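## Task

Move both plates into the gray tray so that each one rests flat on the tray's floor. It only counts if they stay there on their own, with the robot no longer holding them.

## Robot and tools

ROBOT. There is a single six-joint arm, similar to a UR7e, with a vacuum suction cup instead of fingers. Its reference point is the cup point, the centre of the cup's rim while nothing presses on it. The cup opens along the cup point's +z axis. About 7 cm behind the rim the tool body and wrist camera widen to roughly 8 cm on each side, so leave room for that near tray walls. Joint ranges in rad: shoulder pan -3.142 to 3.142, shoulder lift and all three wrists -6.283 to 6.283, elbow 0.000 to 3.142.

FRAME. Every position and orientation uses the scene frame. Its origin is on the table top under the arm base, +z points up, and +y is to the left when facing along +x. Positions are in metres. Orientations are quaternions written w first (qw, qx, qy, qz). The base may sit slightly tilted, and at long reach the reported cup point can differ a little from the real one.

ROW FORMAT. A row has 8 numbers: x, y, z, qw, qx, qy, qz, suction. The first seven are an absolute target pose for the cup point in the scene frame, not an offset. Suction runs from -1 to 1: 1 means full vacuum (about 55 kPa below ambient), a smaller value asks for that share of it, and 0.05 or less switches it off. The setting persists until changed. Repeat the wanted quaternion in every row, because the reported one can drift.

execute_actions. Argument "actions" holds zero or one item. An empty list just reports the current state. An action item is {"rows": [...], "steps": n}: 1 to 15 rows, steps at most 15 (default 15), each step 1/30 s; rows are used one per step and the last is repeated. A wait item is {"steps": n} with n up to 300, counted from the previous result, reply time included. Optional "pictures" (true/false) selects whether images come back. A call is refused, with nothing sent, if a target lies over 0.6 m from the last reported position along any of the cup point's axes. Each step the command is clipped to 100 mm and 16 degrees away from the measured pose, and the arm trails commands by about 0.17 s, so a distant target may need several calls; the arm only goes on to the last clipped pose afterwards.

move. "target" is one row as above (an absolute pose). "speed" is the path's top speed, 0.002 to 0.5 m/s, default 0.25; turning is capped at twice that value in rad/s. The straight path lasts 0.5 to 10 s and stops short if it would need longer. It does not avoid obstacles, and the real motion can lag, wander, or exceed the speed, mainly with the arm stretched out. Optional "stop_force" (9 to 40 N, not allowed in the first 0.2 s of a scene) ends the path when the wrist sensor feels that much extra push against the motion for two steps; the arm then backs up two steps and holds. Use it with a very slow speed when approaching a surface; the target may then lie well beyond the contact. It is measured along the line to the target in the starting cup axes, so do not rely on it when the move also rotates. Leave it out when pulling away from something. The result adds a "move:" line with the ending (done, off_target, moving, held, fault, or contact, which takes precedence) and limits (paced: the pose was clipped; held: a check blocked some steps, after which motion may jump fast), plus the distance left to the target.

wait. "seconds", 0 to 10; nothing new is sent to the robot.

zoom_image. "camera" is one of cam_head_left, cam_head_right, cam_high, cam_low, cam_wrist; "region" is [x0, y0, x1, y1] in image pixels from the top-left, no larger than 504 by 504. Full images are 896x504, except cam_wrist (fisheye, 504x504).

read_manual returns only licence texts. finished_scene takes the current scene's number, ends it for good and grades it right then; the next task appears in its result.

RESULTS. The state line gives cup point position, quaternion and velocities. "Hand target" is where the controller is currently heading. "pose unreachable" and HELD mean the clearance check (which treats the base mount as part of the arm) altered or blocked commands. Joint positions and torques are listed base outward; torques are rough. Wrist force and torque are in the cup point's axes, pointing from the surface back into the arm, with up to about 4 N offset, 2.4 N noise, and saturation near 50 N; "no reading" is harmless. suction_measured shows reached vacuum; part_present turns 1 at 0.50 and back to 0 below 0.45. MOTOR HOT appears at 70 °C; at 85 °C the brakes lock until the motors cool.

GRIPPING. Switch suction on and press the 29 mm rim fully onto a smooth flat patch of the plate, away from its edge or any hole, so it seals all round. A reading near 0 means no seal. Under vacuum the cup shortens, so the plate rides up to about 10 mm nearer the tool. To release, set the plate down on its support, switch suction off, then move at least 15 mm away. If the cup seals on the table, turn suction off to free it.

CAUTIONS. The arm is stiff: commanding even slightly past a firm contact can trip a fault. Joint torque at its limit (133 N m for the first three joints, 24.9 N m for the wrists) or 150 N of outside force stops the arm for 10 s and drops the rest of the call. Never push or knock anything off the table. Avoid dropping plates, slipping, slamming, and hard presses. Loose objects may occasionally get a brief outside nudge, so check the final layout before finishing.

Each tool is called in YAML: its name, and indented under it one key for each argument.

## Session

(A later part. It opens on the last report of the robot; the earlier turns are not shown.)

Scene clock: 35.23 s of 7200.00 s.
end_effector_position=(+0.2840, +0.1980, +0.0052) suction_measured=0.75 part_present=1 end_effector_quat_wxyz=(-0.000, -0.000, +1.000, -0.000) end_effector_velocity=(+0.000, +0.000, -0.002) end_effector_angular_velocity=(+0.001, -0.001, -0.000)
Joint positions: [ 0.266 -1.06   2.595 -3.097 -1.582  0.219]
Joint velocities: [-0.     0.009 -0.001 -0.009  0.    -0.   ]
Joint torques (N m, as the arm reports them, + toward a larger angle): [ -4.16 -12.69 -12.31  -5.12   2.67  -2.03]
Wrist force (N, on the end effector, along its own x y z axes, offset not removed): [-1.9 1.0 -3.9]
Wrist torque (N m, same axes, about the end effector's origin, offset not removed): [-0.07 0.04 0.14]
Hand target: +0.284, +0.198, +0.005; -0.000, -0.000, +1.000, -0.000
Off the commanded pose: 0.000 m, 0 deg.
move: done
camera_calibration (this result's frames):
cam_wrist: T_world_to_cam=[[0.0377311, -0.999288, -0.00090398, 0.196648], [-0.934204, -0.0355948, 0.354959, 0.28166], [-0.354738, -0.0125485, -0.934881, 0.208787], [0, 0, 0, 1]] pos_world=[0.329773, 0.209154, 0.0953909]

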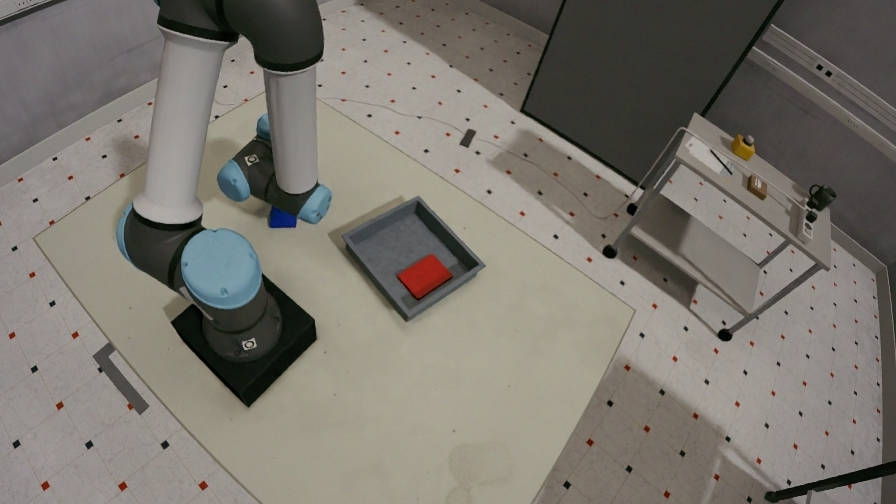

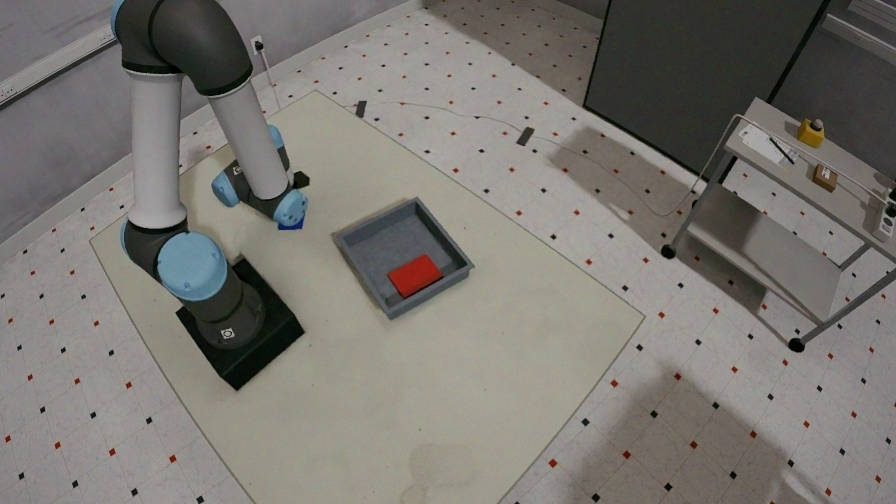

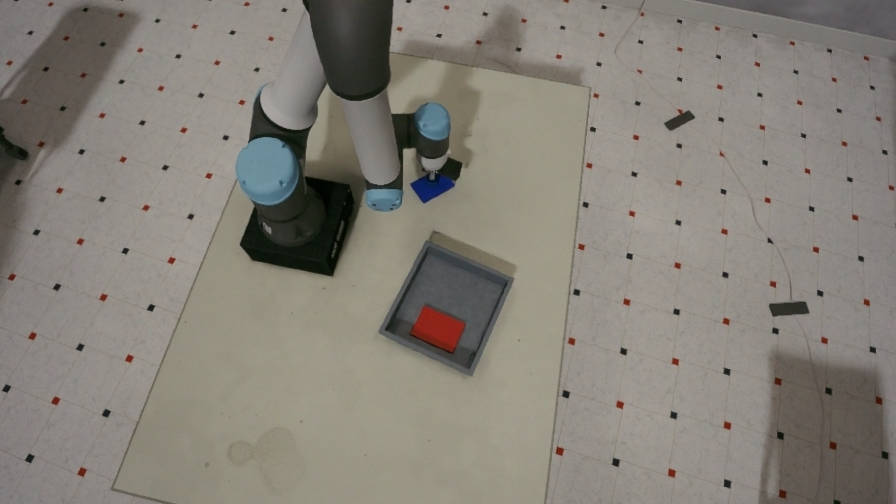

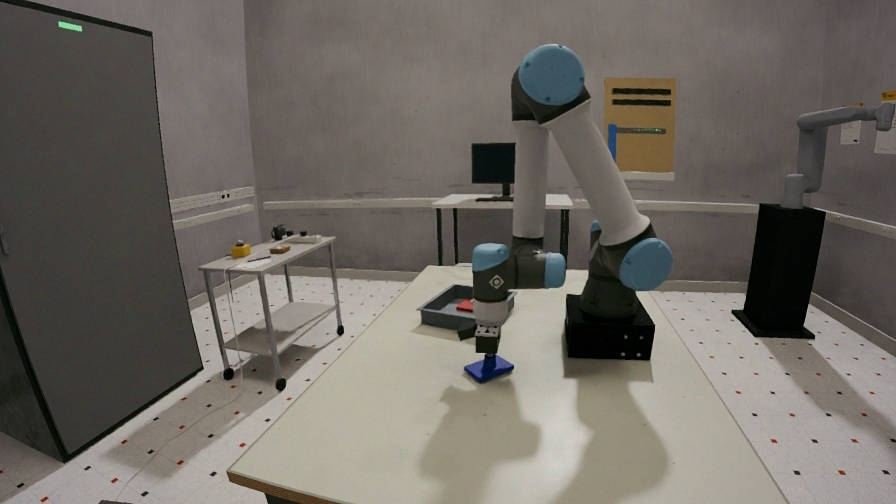

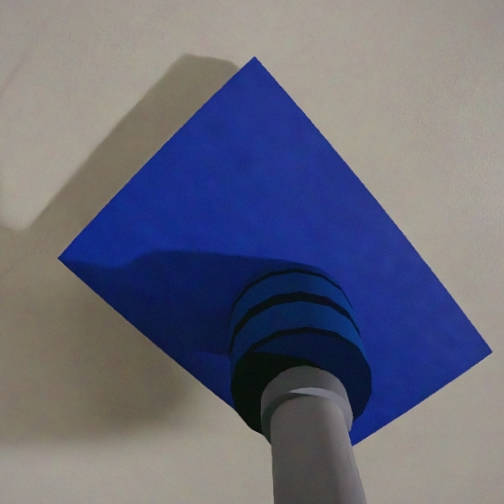

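move:
  target: [0.30, 0.16, 0.085, 0, 0.15, 0.989, 0, 1]
  speed: 0.2

move:
  target: [0.396, -0.075, 0.085, 0, 0.481, 0.877, 0, 1]
  speed: 0.25

Scene clock: 37.23 s of 7200.00 s.
end_effector_position=(+0.3001, +0.1601, +0.0848) suction_measured=0.93 part_present=1 end_effector_quat_wxyz=(+0.000, +0.150, +0.989, +0.000) end_effector_velocity=(-0.002, -0.001, +0.001) end_effector_angular_velocity=(-0.001, +0.007, -0.004)
Joint positions: [ 0.144 -1.421  2.593 -2.736 -1.582  0.396]
Joint velocities: [-0.002 -0.008 -0.001  0.015 -0.001  0.002]
Joint torques (N m, as the arm reports them, + toward a larger angle): [ -4.58 -25.95 -17.98   0.05  -2.31   1.53]
Wrist force (N, on the end effector, along its own x y z axes, offset not removed): [4.7 1.8 -3.5]
Wrist torque (N m, same axes, about the end effector's origin, offset not removed): [0.34 -0.78 0.09]
Hand target: +0.300, +0.160, +0.085; +0.000, +0.150, +0.989, +0.000
Off the commanded pose: 0.000 m, 0 deg.
move: done
camera_calibration (this result's frames):
cam_wrist: T_world_to_cam=[[-0.25991, -0.965632, -0.00125583, 0.242227], [-0.90296, 0.24258, 0.354709, 0.213146], [-0.342213, 0.0933264, -0.934976, 0.267767], [0, 0, 0, 1]] pos_world=[0.347053, 0.157208, 0.175055]

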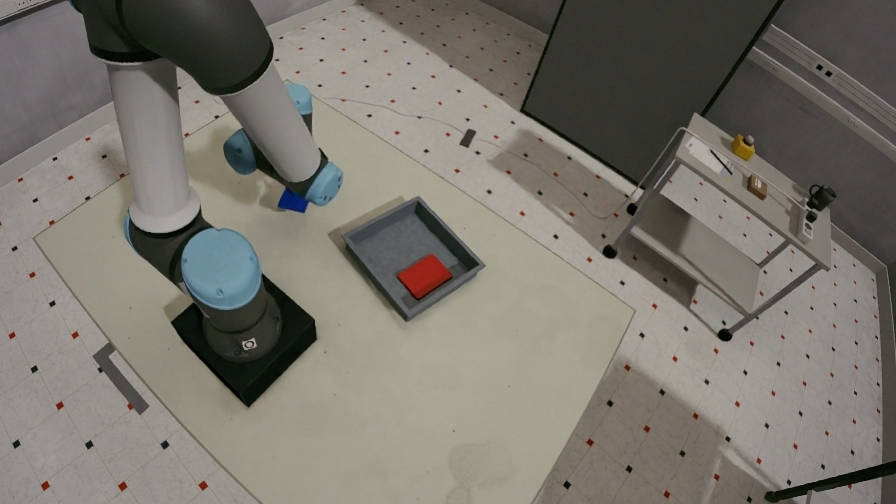

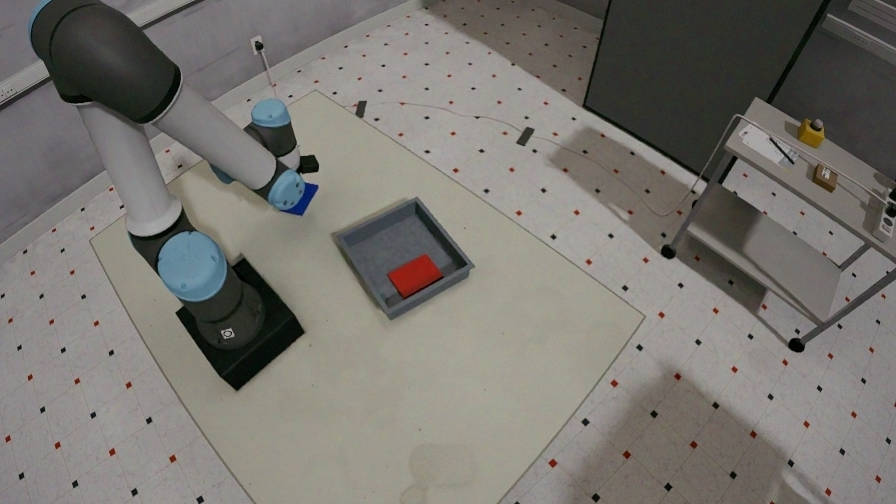

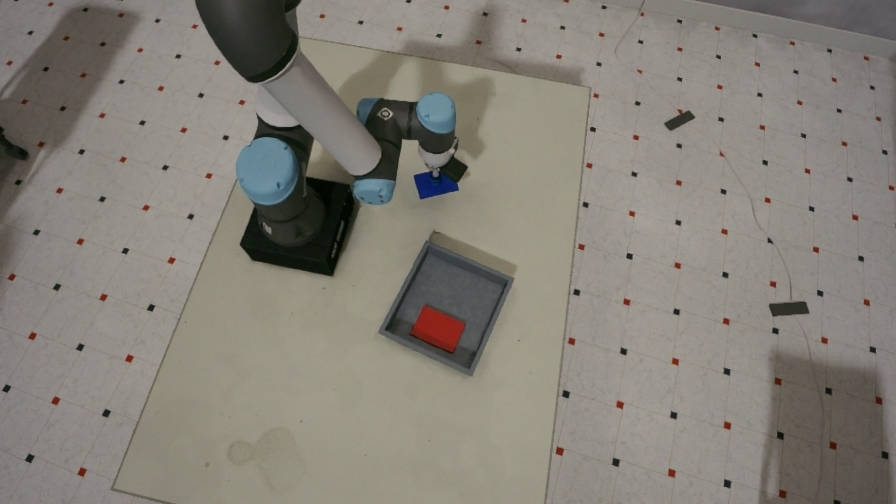

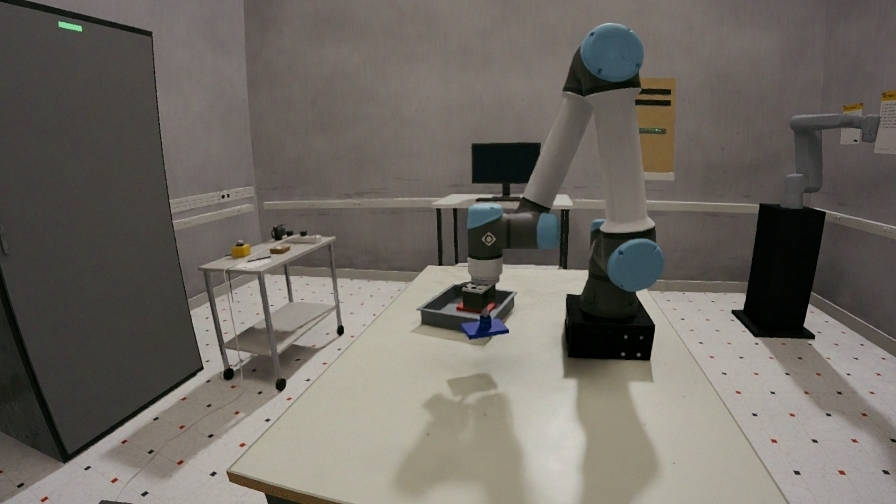

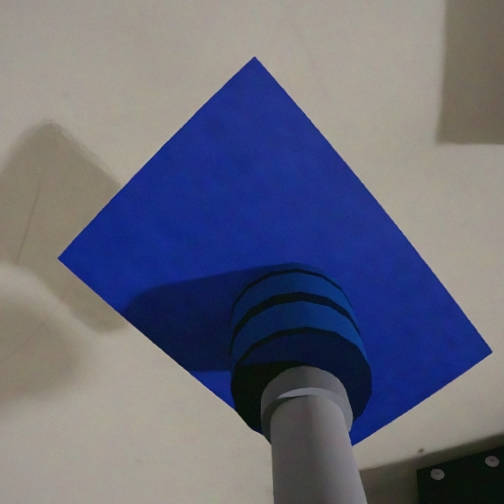

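Scene clock: 39.17 s of 7200.00 s.
end_effector_position=(+0.3963, -0.0746, +0.0850) suction_measured=0.93 part_present=1 end_effector_quat_wxyz=(+0.000, +0.481, +0.877, +0.001) end_effector_velocity=(+0.001, -0.002, -0.000) end_effector_angular_velocity=(-0.001, +0.001, -0.005)
Joint positions: [-0.468 -1.318  2.426 -2.681 -1.583  0.487]
Joint velocities: [-0.002  0.003 -0.004  0.001 -0.001  0.002]
Joint torques (N m, as the arm reports them, + toward a larger angle): [ -5.18 -10.1  -18.13   0.45   2.39   1.38]
Wrist force (N, on the end effector, along its own x y z axes, offset not removed): [0.1 -0.6 -3.6]
Wrist torque (N m, same axes, about the end effector's origin, offset not removed): [-0.02 -0.23 0.00]
Hand target: +0.396, -0.075, +0.085; +0.000, +0.481, +0.877, +0.001
Off the commanded pose: 0.000 m, 0 deg.
move: done
camera_calibration (this result's frames):
cam_wrist: T_world_to_cam=[[-0.822149, -0.569267, -0.00234504, 0.293035], [-0.532876, 0.768129, 0.354994, 0.249422], [-0.200285, 0.293108, -0.934865, 0.281423], [0, 0, 0, 1]] pos_world=[0.430194, -0.10726, 0.175237]

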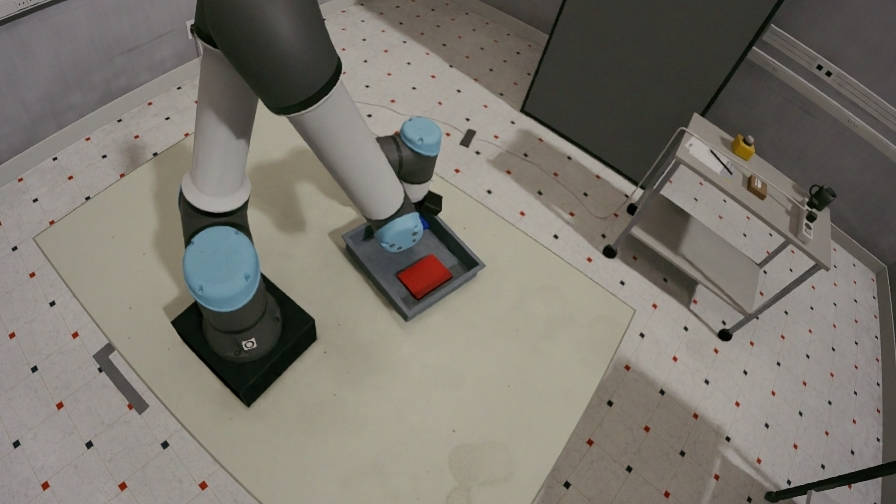

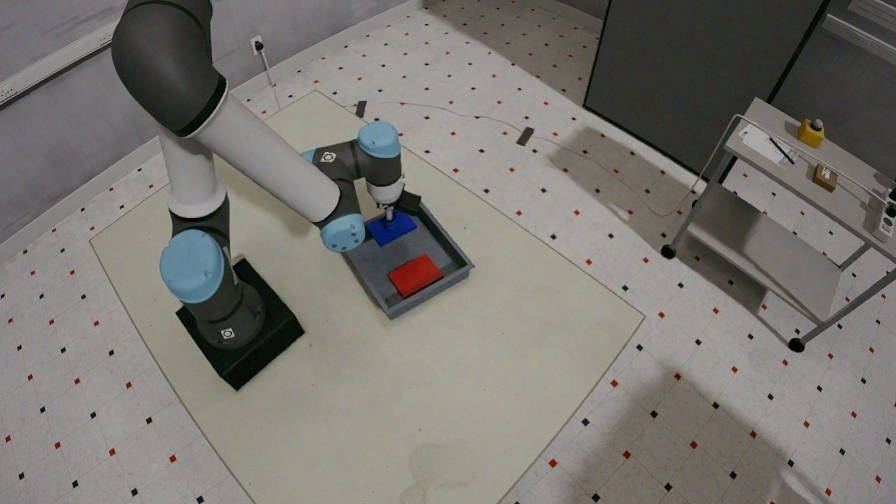

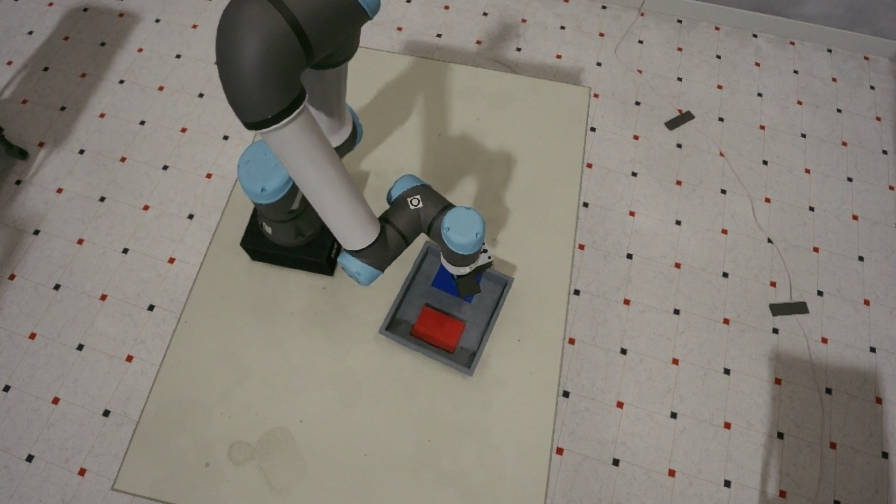

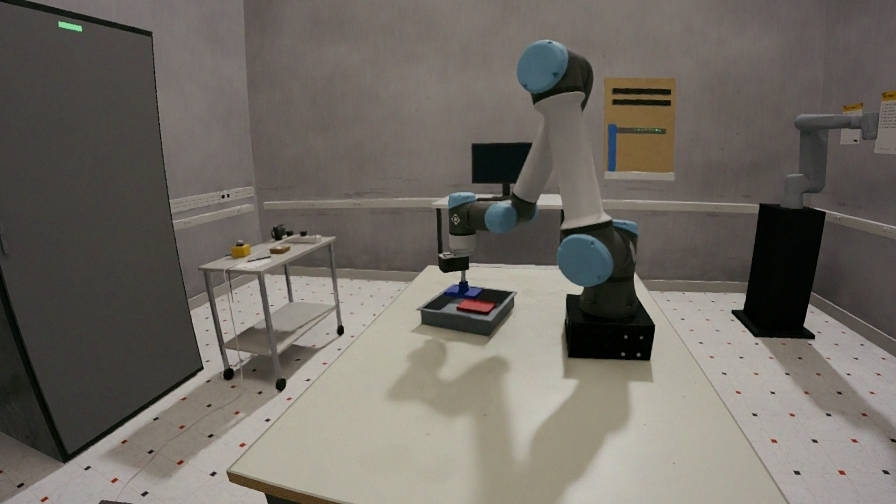

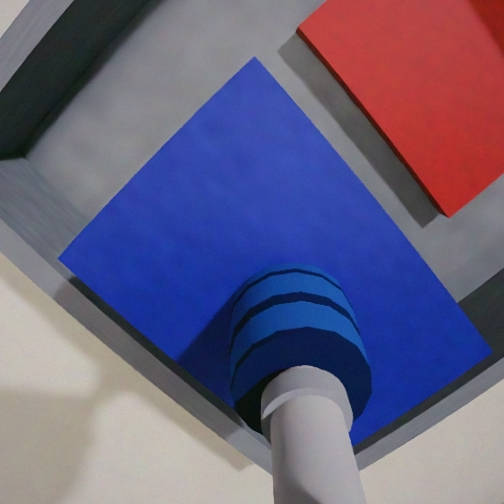

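move:
  target: [0.396, -0.075, 0.010, 0, 0.481, 0.877, 0, 1]
  speed: 0.12

move:
  target: [0.396, -0.075, -0.003, 0, 0.481, 0.877, 0, 1]
  speed: 0.004
  stop_force: 9

Scene clock: 41.00 s of 7200.00 s.
end_effector_position=(+0.3959, -0.0750, +0.0102) suction_measured=0.93 part_present=1 end_effector_quat_wxyz=(-0.000, +0.481, +0.877, +0.000) end_effector_velocity=(-0.000, -0.000, -0.002) end_effector_angular_velocity=(-0.001, +0.000, -0.000)
Joint positions: [-0.471 -1.061  2.443 -2.954 -1.585  0.484]
Joint velocities: [-0.     0.007  0.    -0.008 -0.001 -0.   ]
Joint torques (N m, as the arm reports them, + toward a larger angle): [  2.24 -15.11 -14.94  -5.07  -2.26  -1.67]
Wrist force (N, on the end effector, along its own x y z axes, offset not removed): [1.1 0.3 -2.0]
Wrist torque (N m, same axes, about the end effector's origin, offset not removed): [0.16 -0.15 0.01]
Hand target: +0.396, -0.075, +0.010; +0.000, +0.481, +0.877, +0.000
Off the commanded pose: 0.000 m, 0 deg.
move: done
camera_calibration (this result's frames):
cam_wrist: T_world_to_cam=[[-0.822396, -0.568915, -0.000865995, 0.292453], [-0.53211, 0.768651, 0.355015, 0.275834], [-0.201308, 0.292423, -0.93486, 0.211879], [0, 0, 0, 1]] pos_world=[0.429939, -0.107597, 0.100406]

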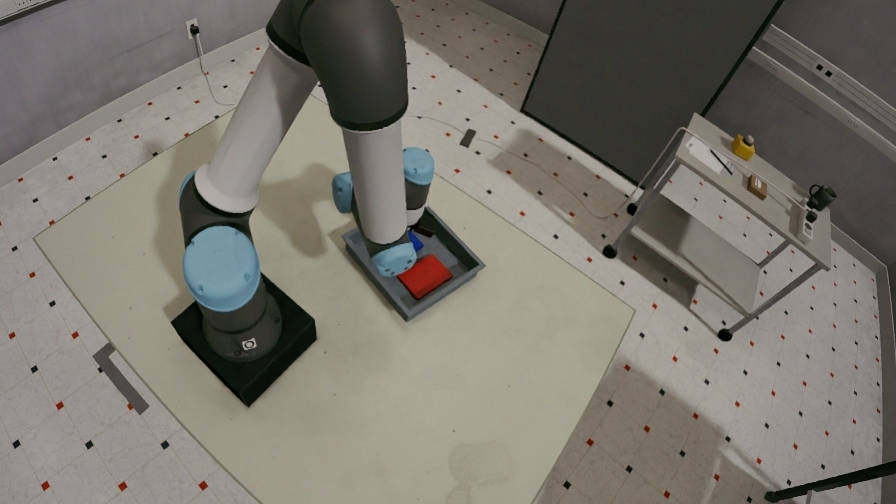

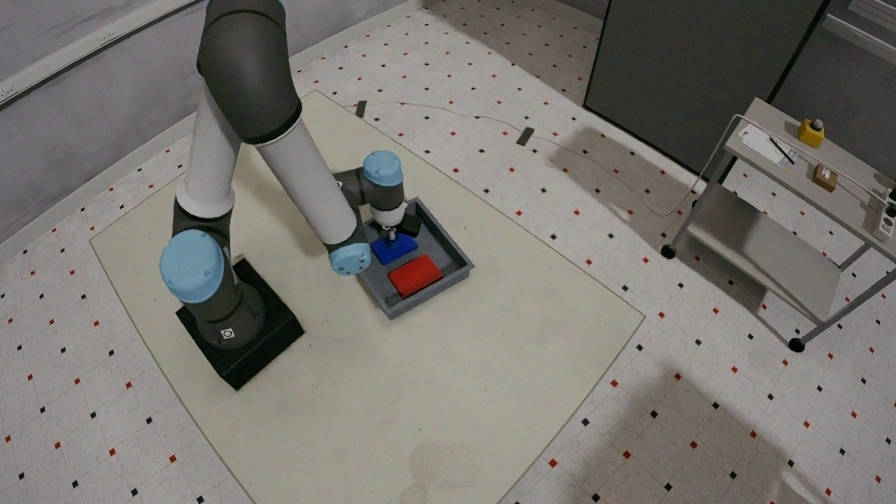

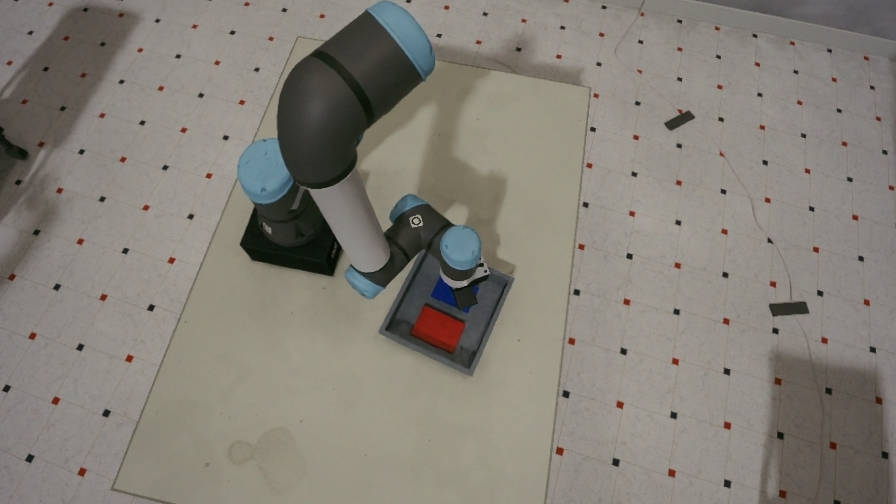

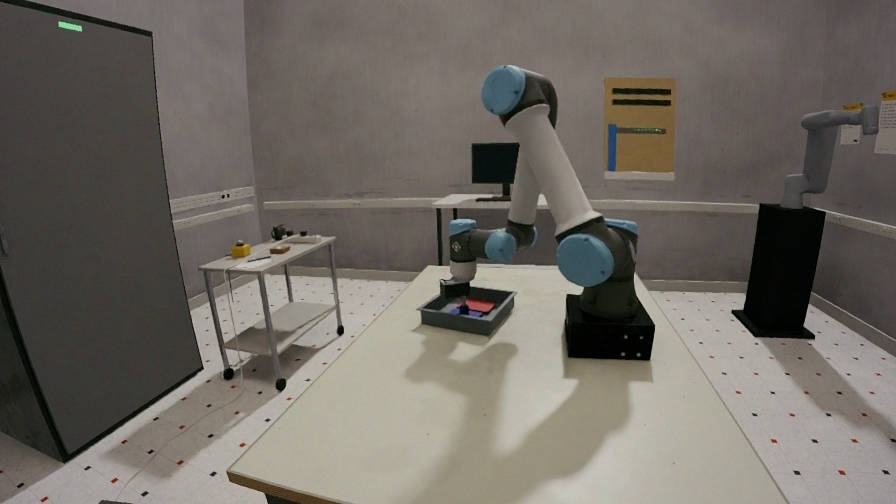

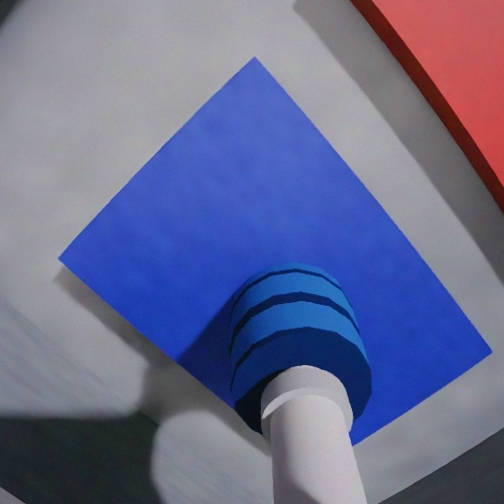

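Scene clock: 43.13 s of 7200.00 s.
end_effector_position=(+0.3960, -0.0750, +0.0031) suction_measured=0.93 part_present=1 end_effector_quat_wxyz=(-0.000, +0.481, +0.877, -0.000) end_effector_velocity=(-0.001, +0.001, +0.001) end_effector_angular_velocity=(+0.003, +0.004, +0.001)
Joint positions: [-0.471 -1.035  2.441 -2.978 -1.585  0.484]
Joint velocities: [ 0.001 -0.004  0.001  0.008  0.    -0.   ]
Joint torques (N m, as the arm reports them, + toward a larger angle): [ -5.45 -31.69 -11.79   1.47  -2.03  -1.92]
Wrist force (N, on the end effector, along its own x y z axes, offset not removed): [2.3 -3.9 -21.9]
Wrist torque (N m, same axes, about the end effector's origin, offset not removed): [-0.21 -0.13 0.13]
Hand target: +0.396, -0.075, +0.003; -0.000, +0.481, +0.877, -0.000
Off the commanded pose: 0.006 m, 0 deg.
move: contact
camera_calibration (this result's frames):
cam_wrist: T_world_to_cam=[[-0.822382, -0.568935, -0.000894345, 0.292481], [-0.532154, 0.768658, 0.354934, 0.278436], [-0.201247, 0.292367, -0.934891, 0.205205], [0, 0, 0, 1]] pos_world=[0.429998, -0.107615, 0.0932801]

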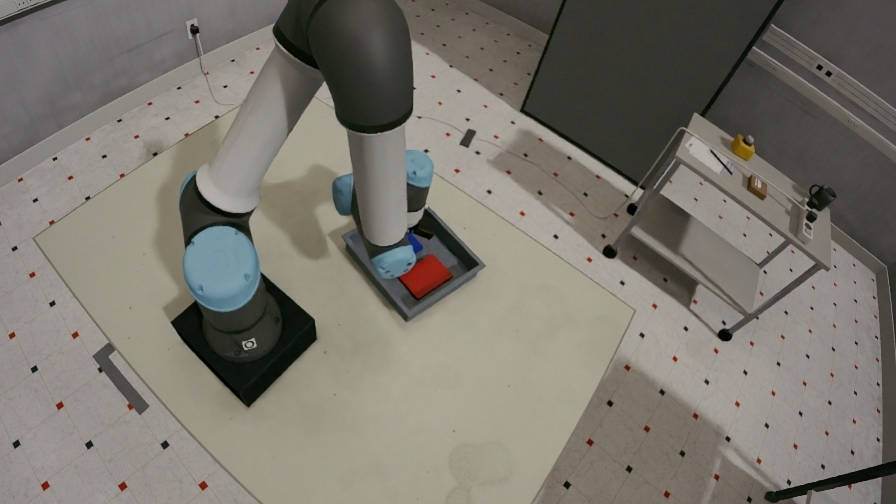

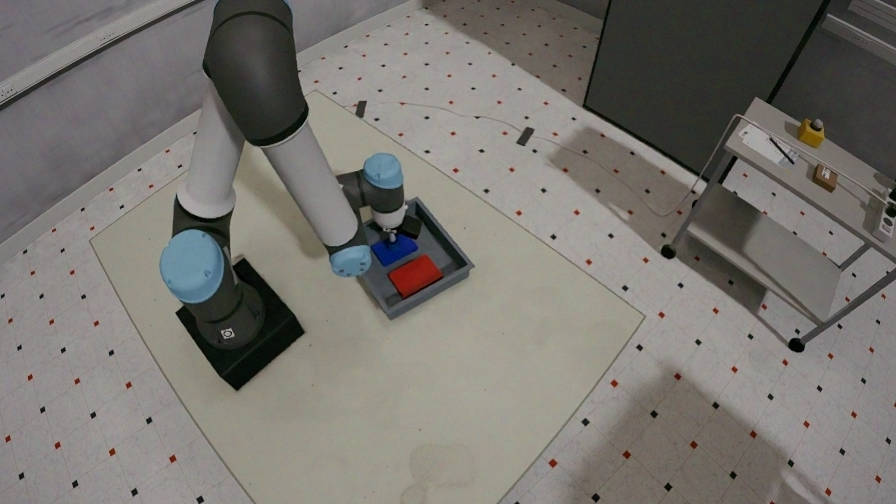

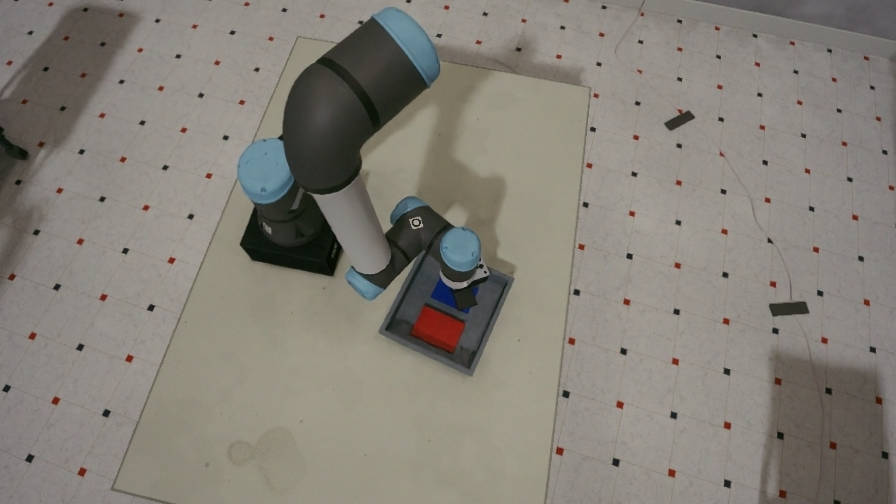

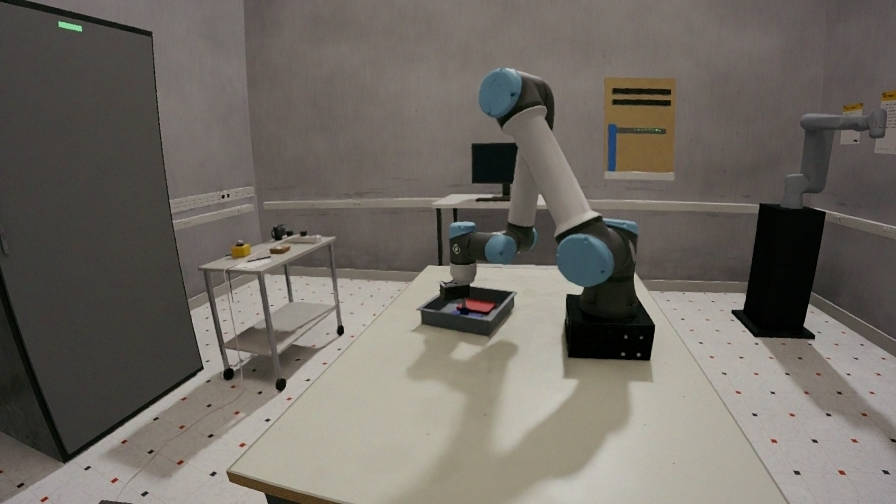

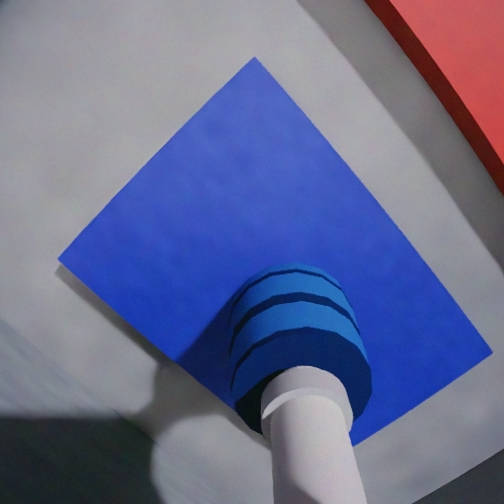

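move:
  target: [0.396, -0.075, 0.09, 0, 0.481, 0.877, 0, 0]
  speed: 0.15

Scene clock: 44.57 s of 7200.00 s.
end_effector_position=(+0.3960, -0.0750, +0.0898) suction_measured=0.00 part_present=0 end_effector_quat_wxyz=(+0.000, +0.481, +0.877, +0.000) end_effector_velocity=(-0.001, -0.000, +0.001) end_effector_angular_velocity=(+0.000, +0.004, -0.000)
Joint positions: [-0.468 -1.333  2.423 -2.662 -1.585  0.487]
Joint velocities: [-0.001 -0.005 -0.001  0.01  -0.002 -0.   ]
Joint torques (N m, as the arm reports them, + toward a larger angle): [ -3.62 -32.06 -20.16   0.31   1.42  -1.1 ]
Wrist force (N, on the end effector, along its own x y z axes, offset not removed): [-0.5 -0.5 -4.3]
Wrist torque (N m, same axes, about the end effector's origin, offset not removed): [-0.08 -0.02 0.05]
Hand target: +0.396, -0.075, +0.090; -0.000, +0.481, +0.877, -0.000
Off the commanded pose: 0.000 m, 0 deg.
move: done
camera_calibration (this result's frames):
cam_wrist: T_world_to_cam=[[-0.822423, -0.568876, -0.000974378, 0.292644], [-0.532132, 0.768693, 0.354889, 0.247643], [-0.201139, 0.292388, -0.934908, 0.286293], [0, 0, 0, 1]] pos_world=[0.43004, -0.107592, 0.180057]

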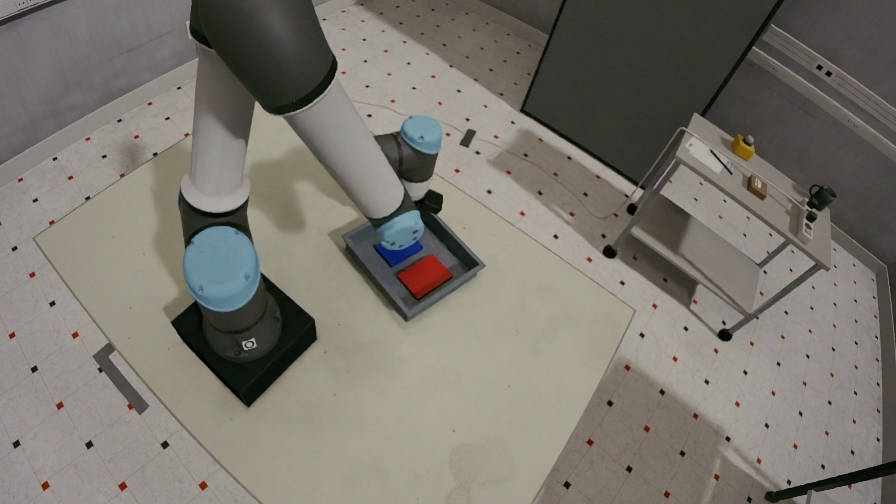

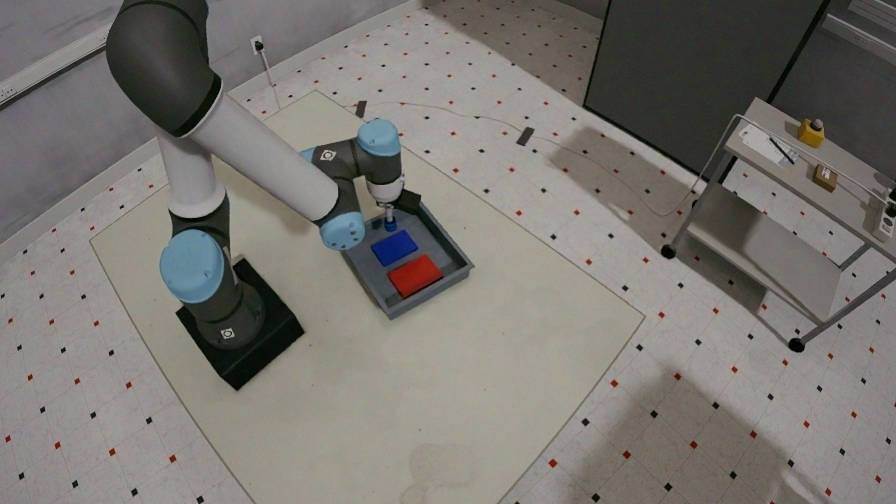

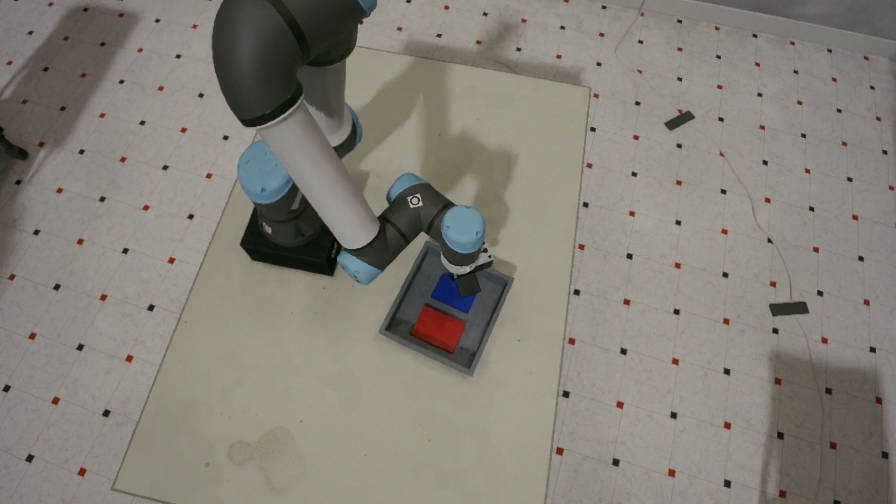

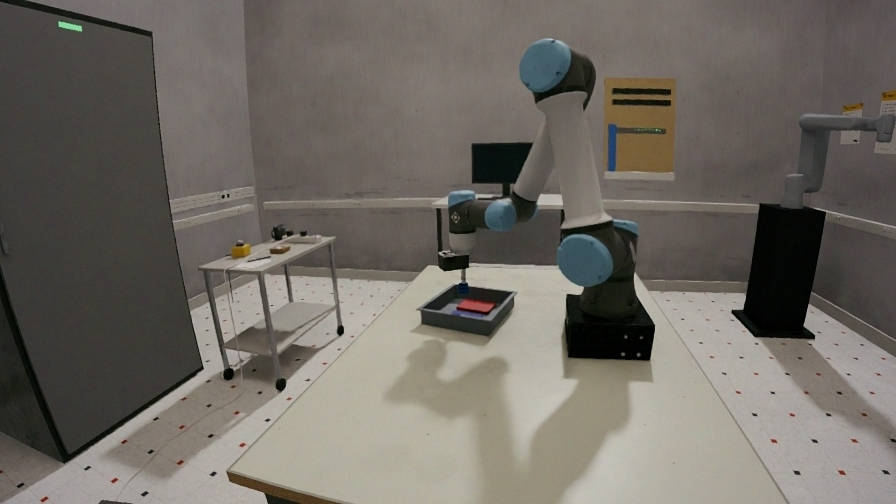

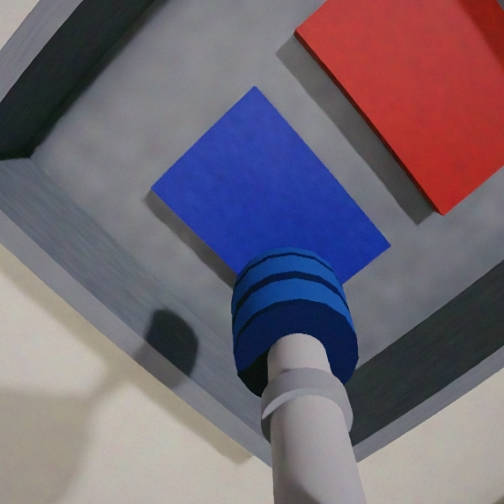

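finished_scene:
  scene: 1

The scene is finished: the task was done.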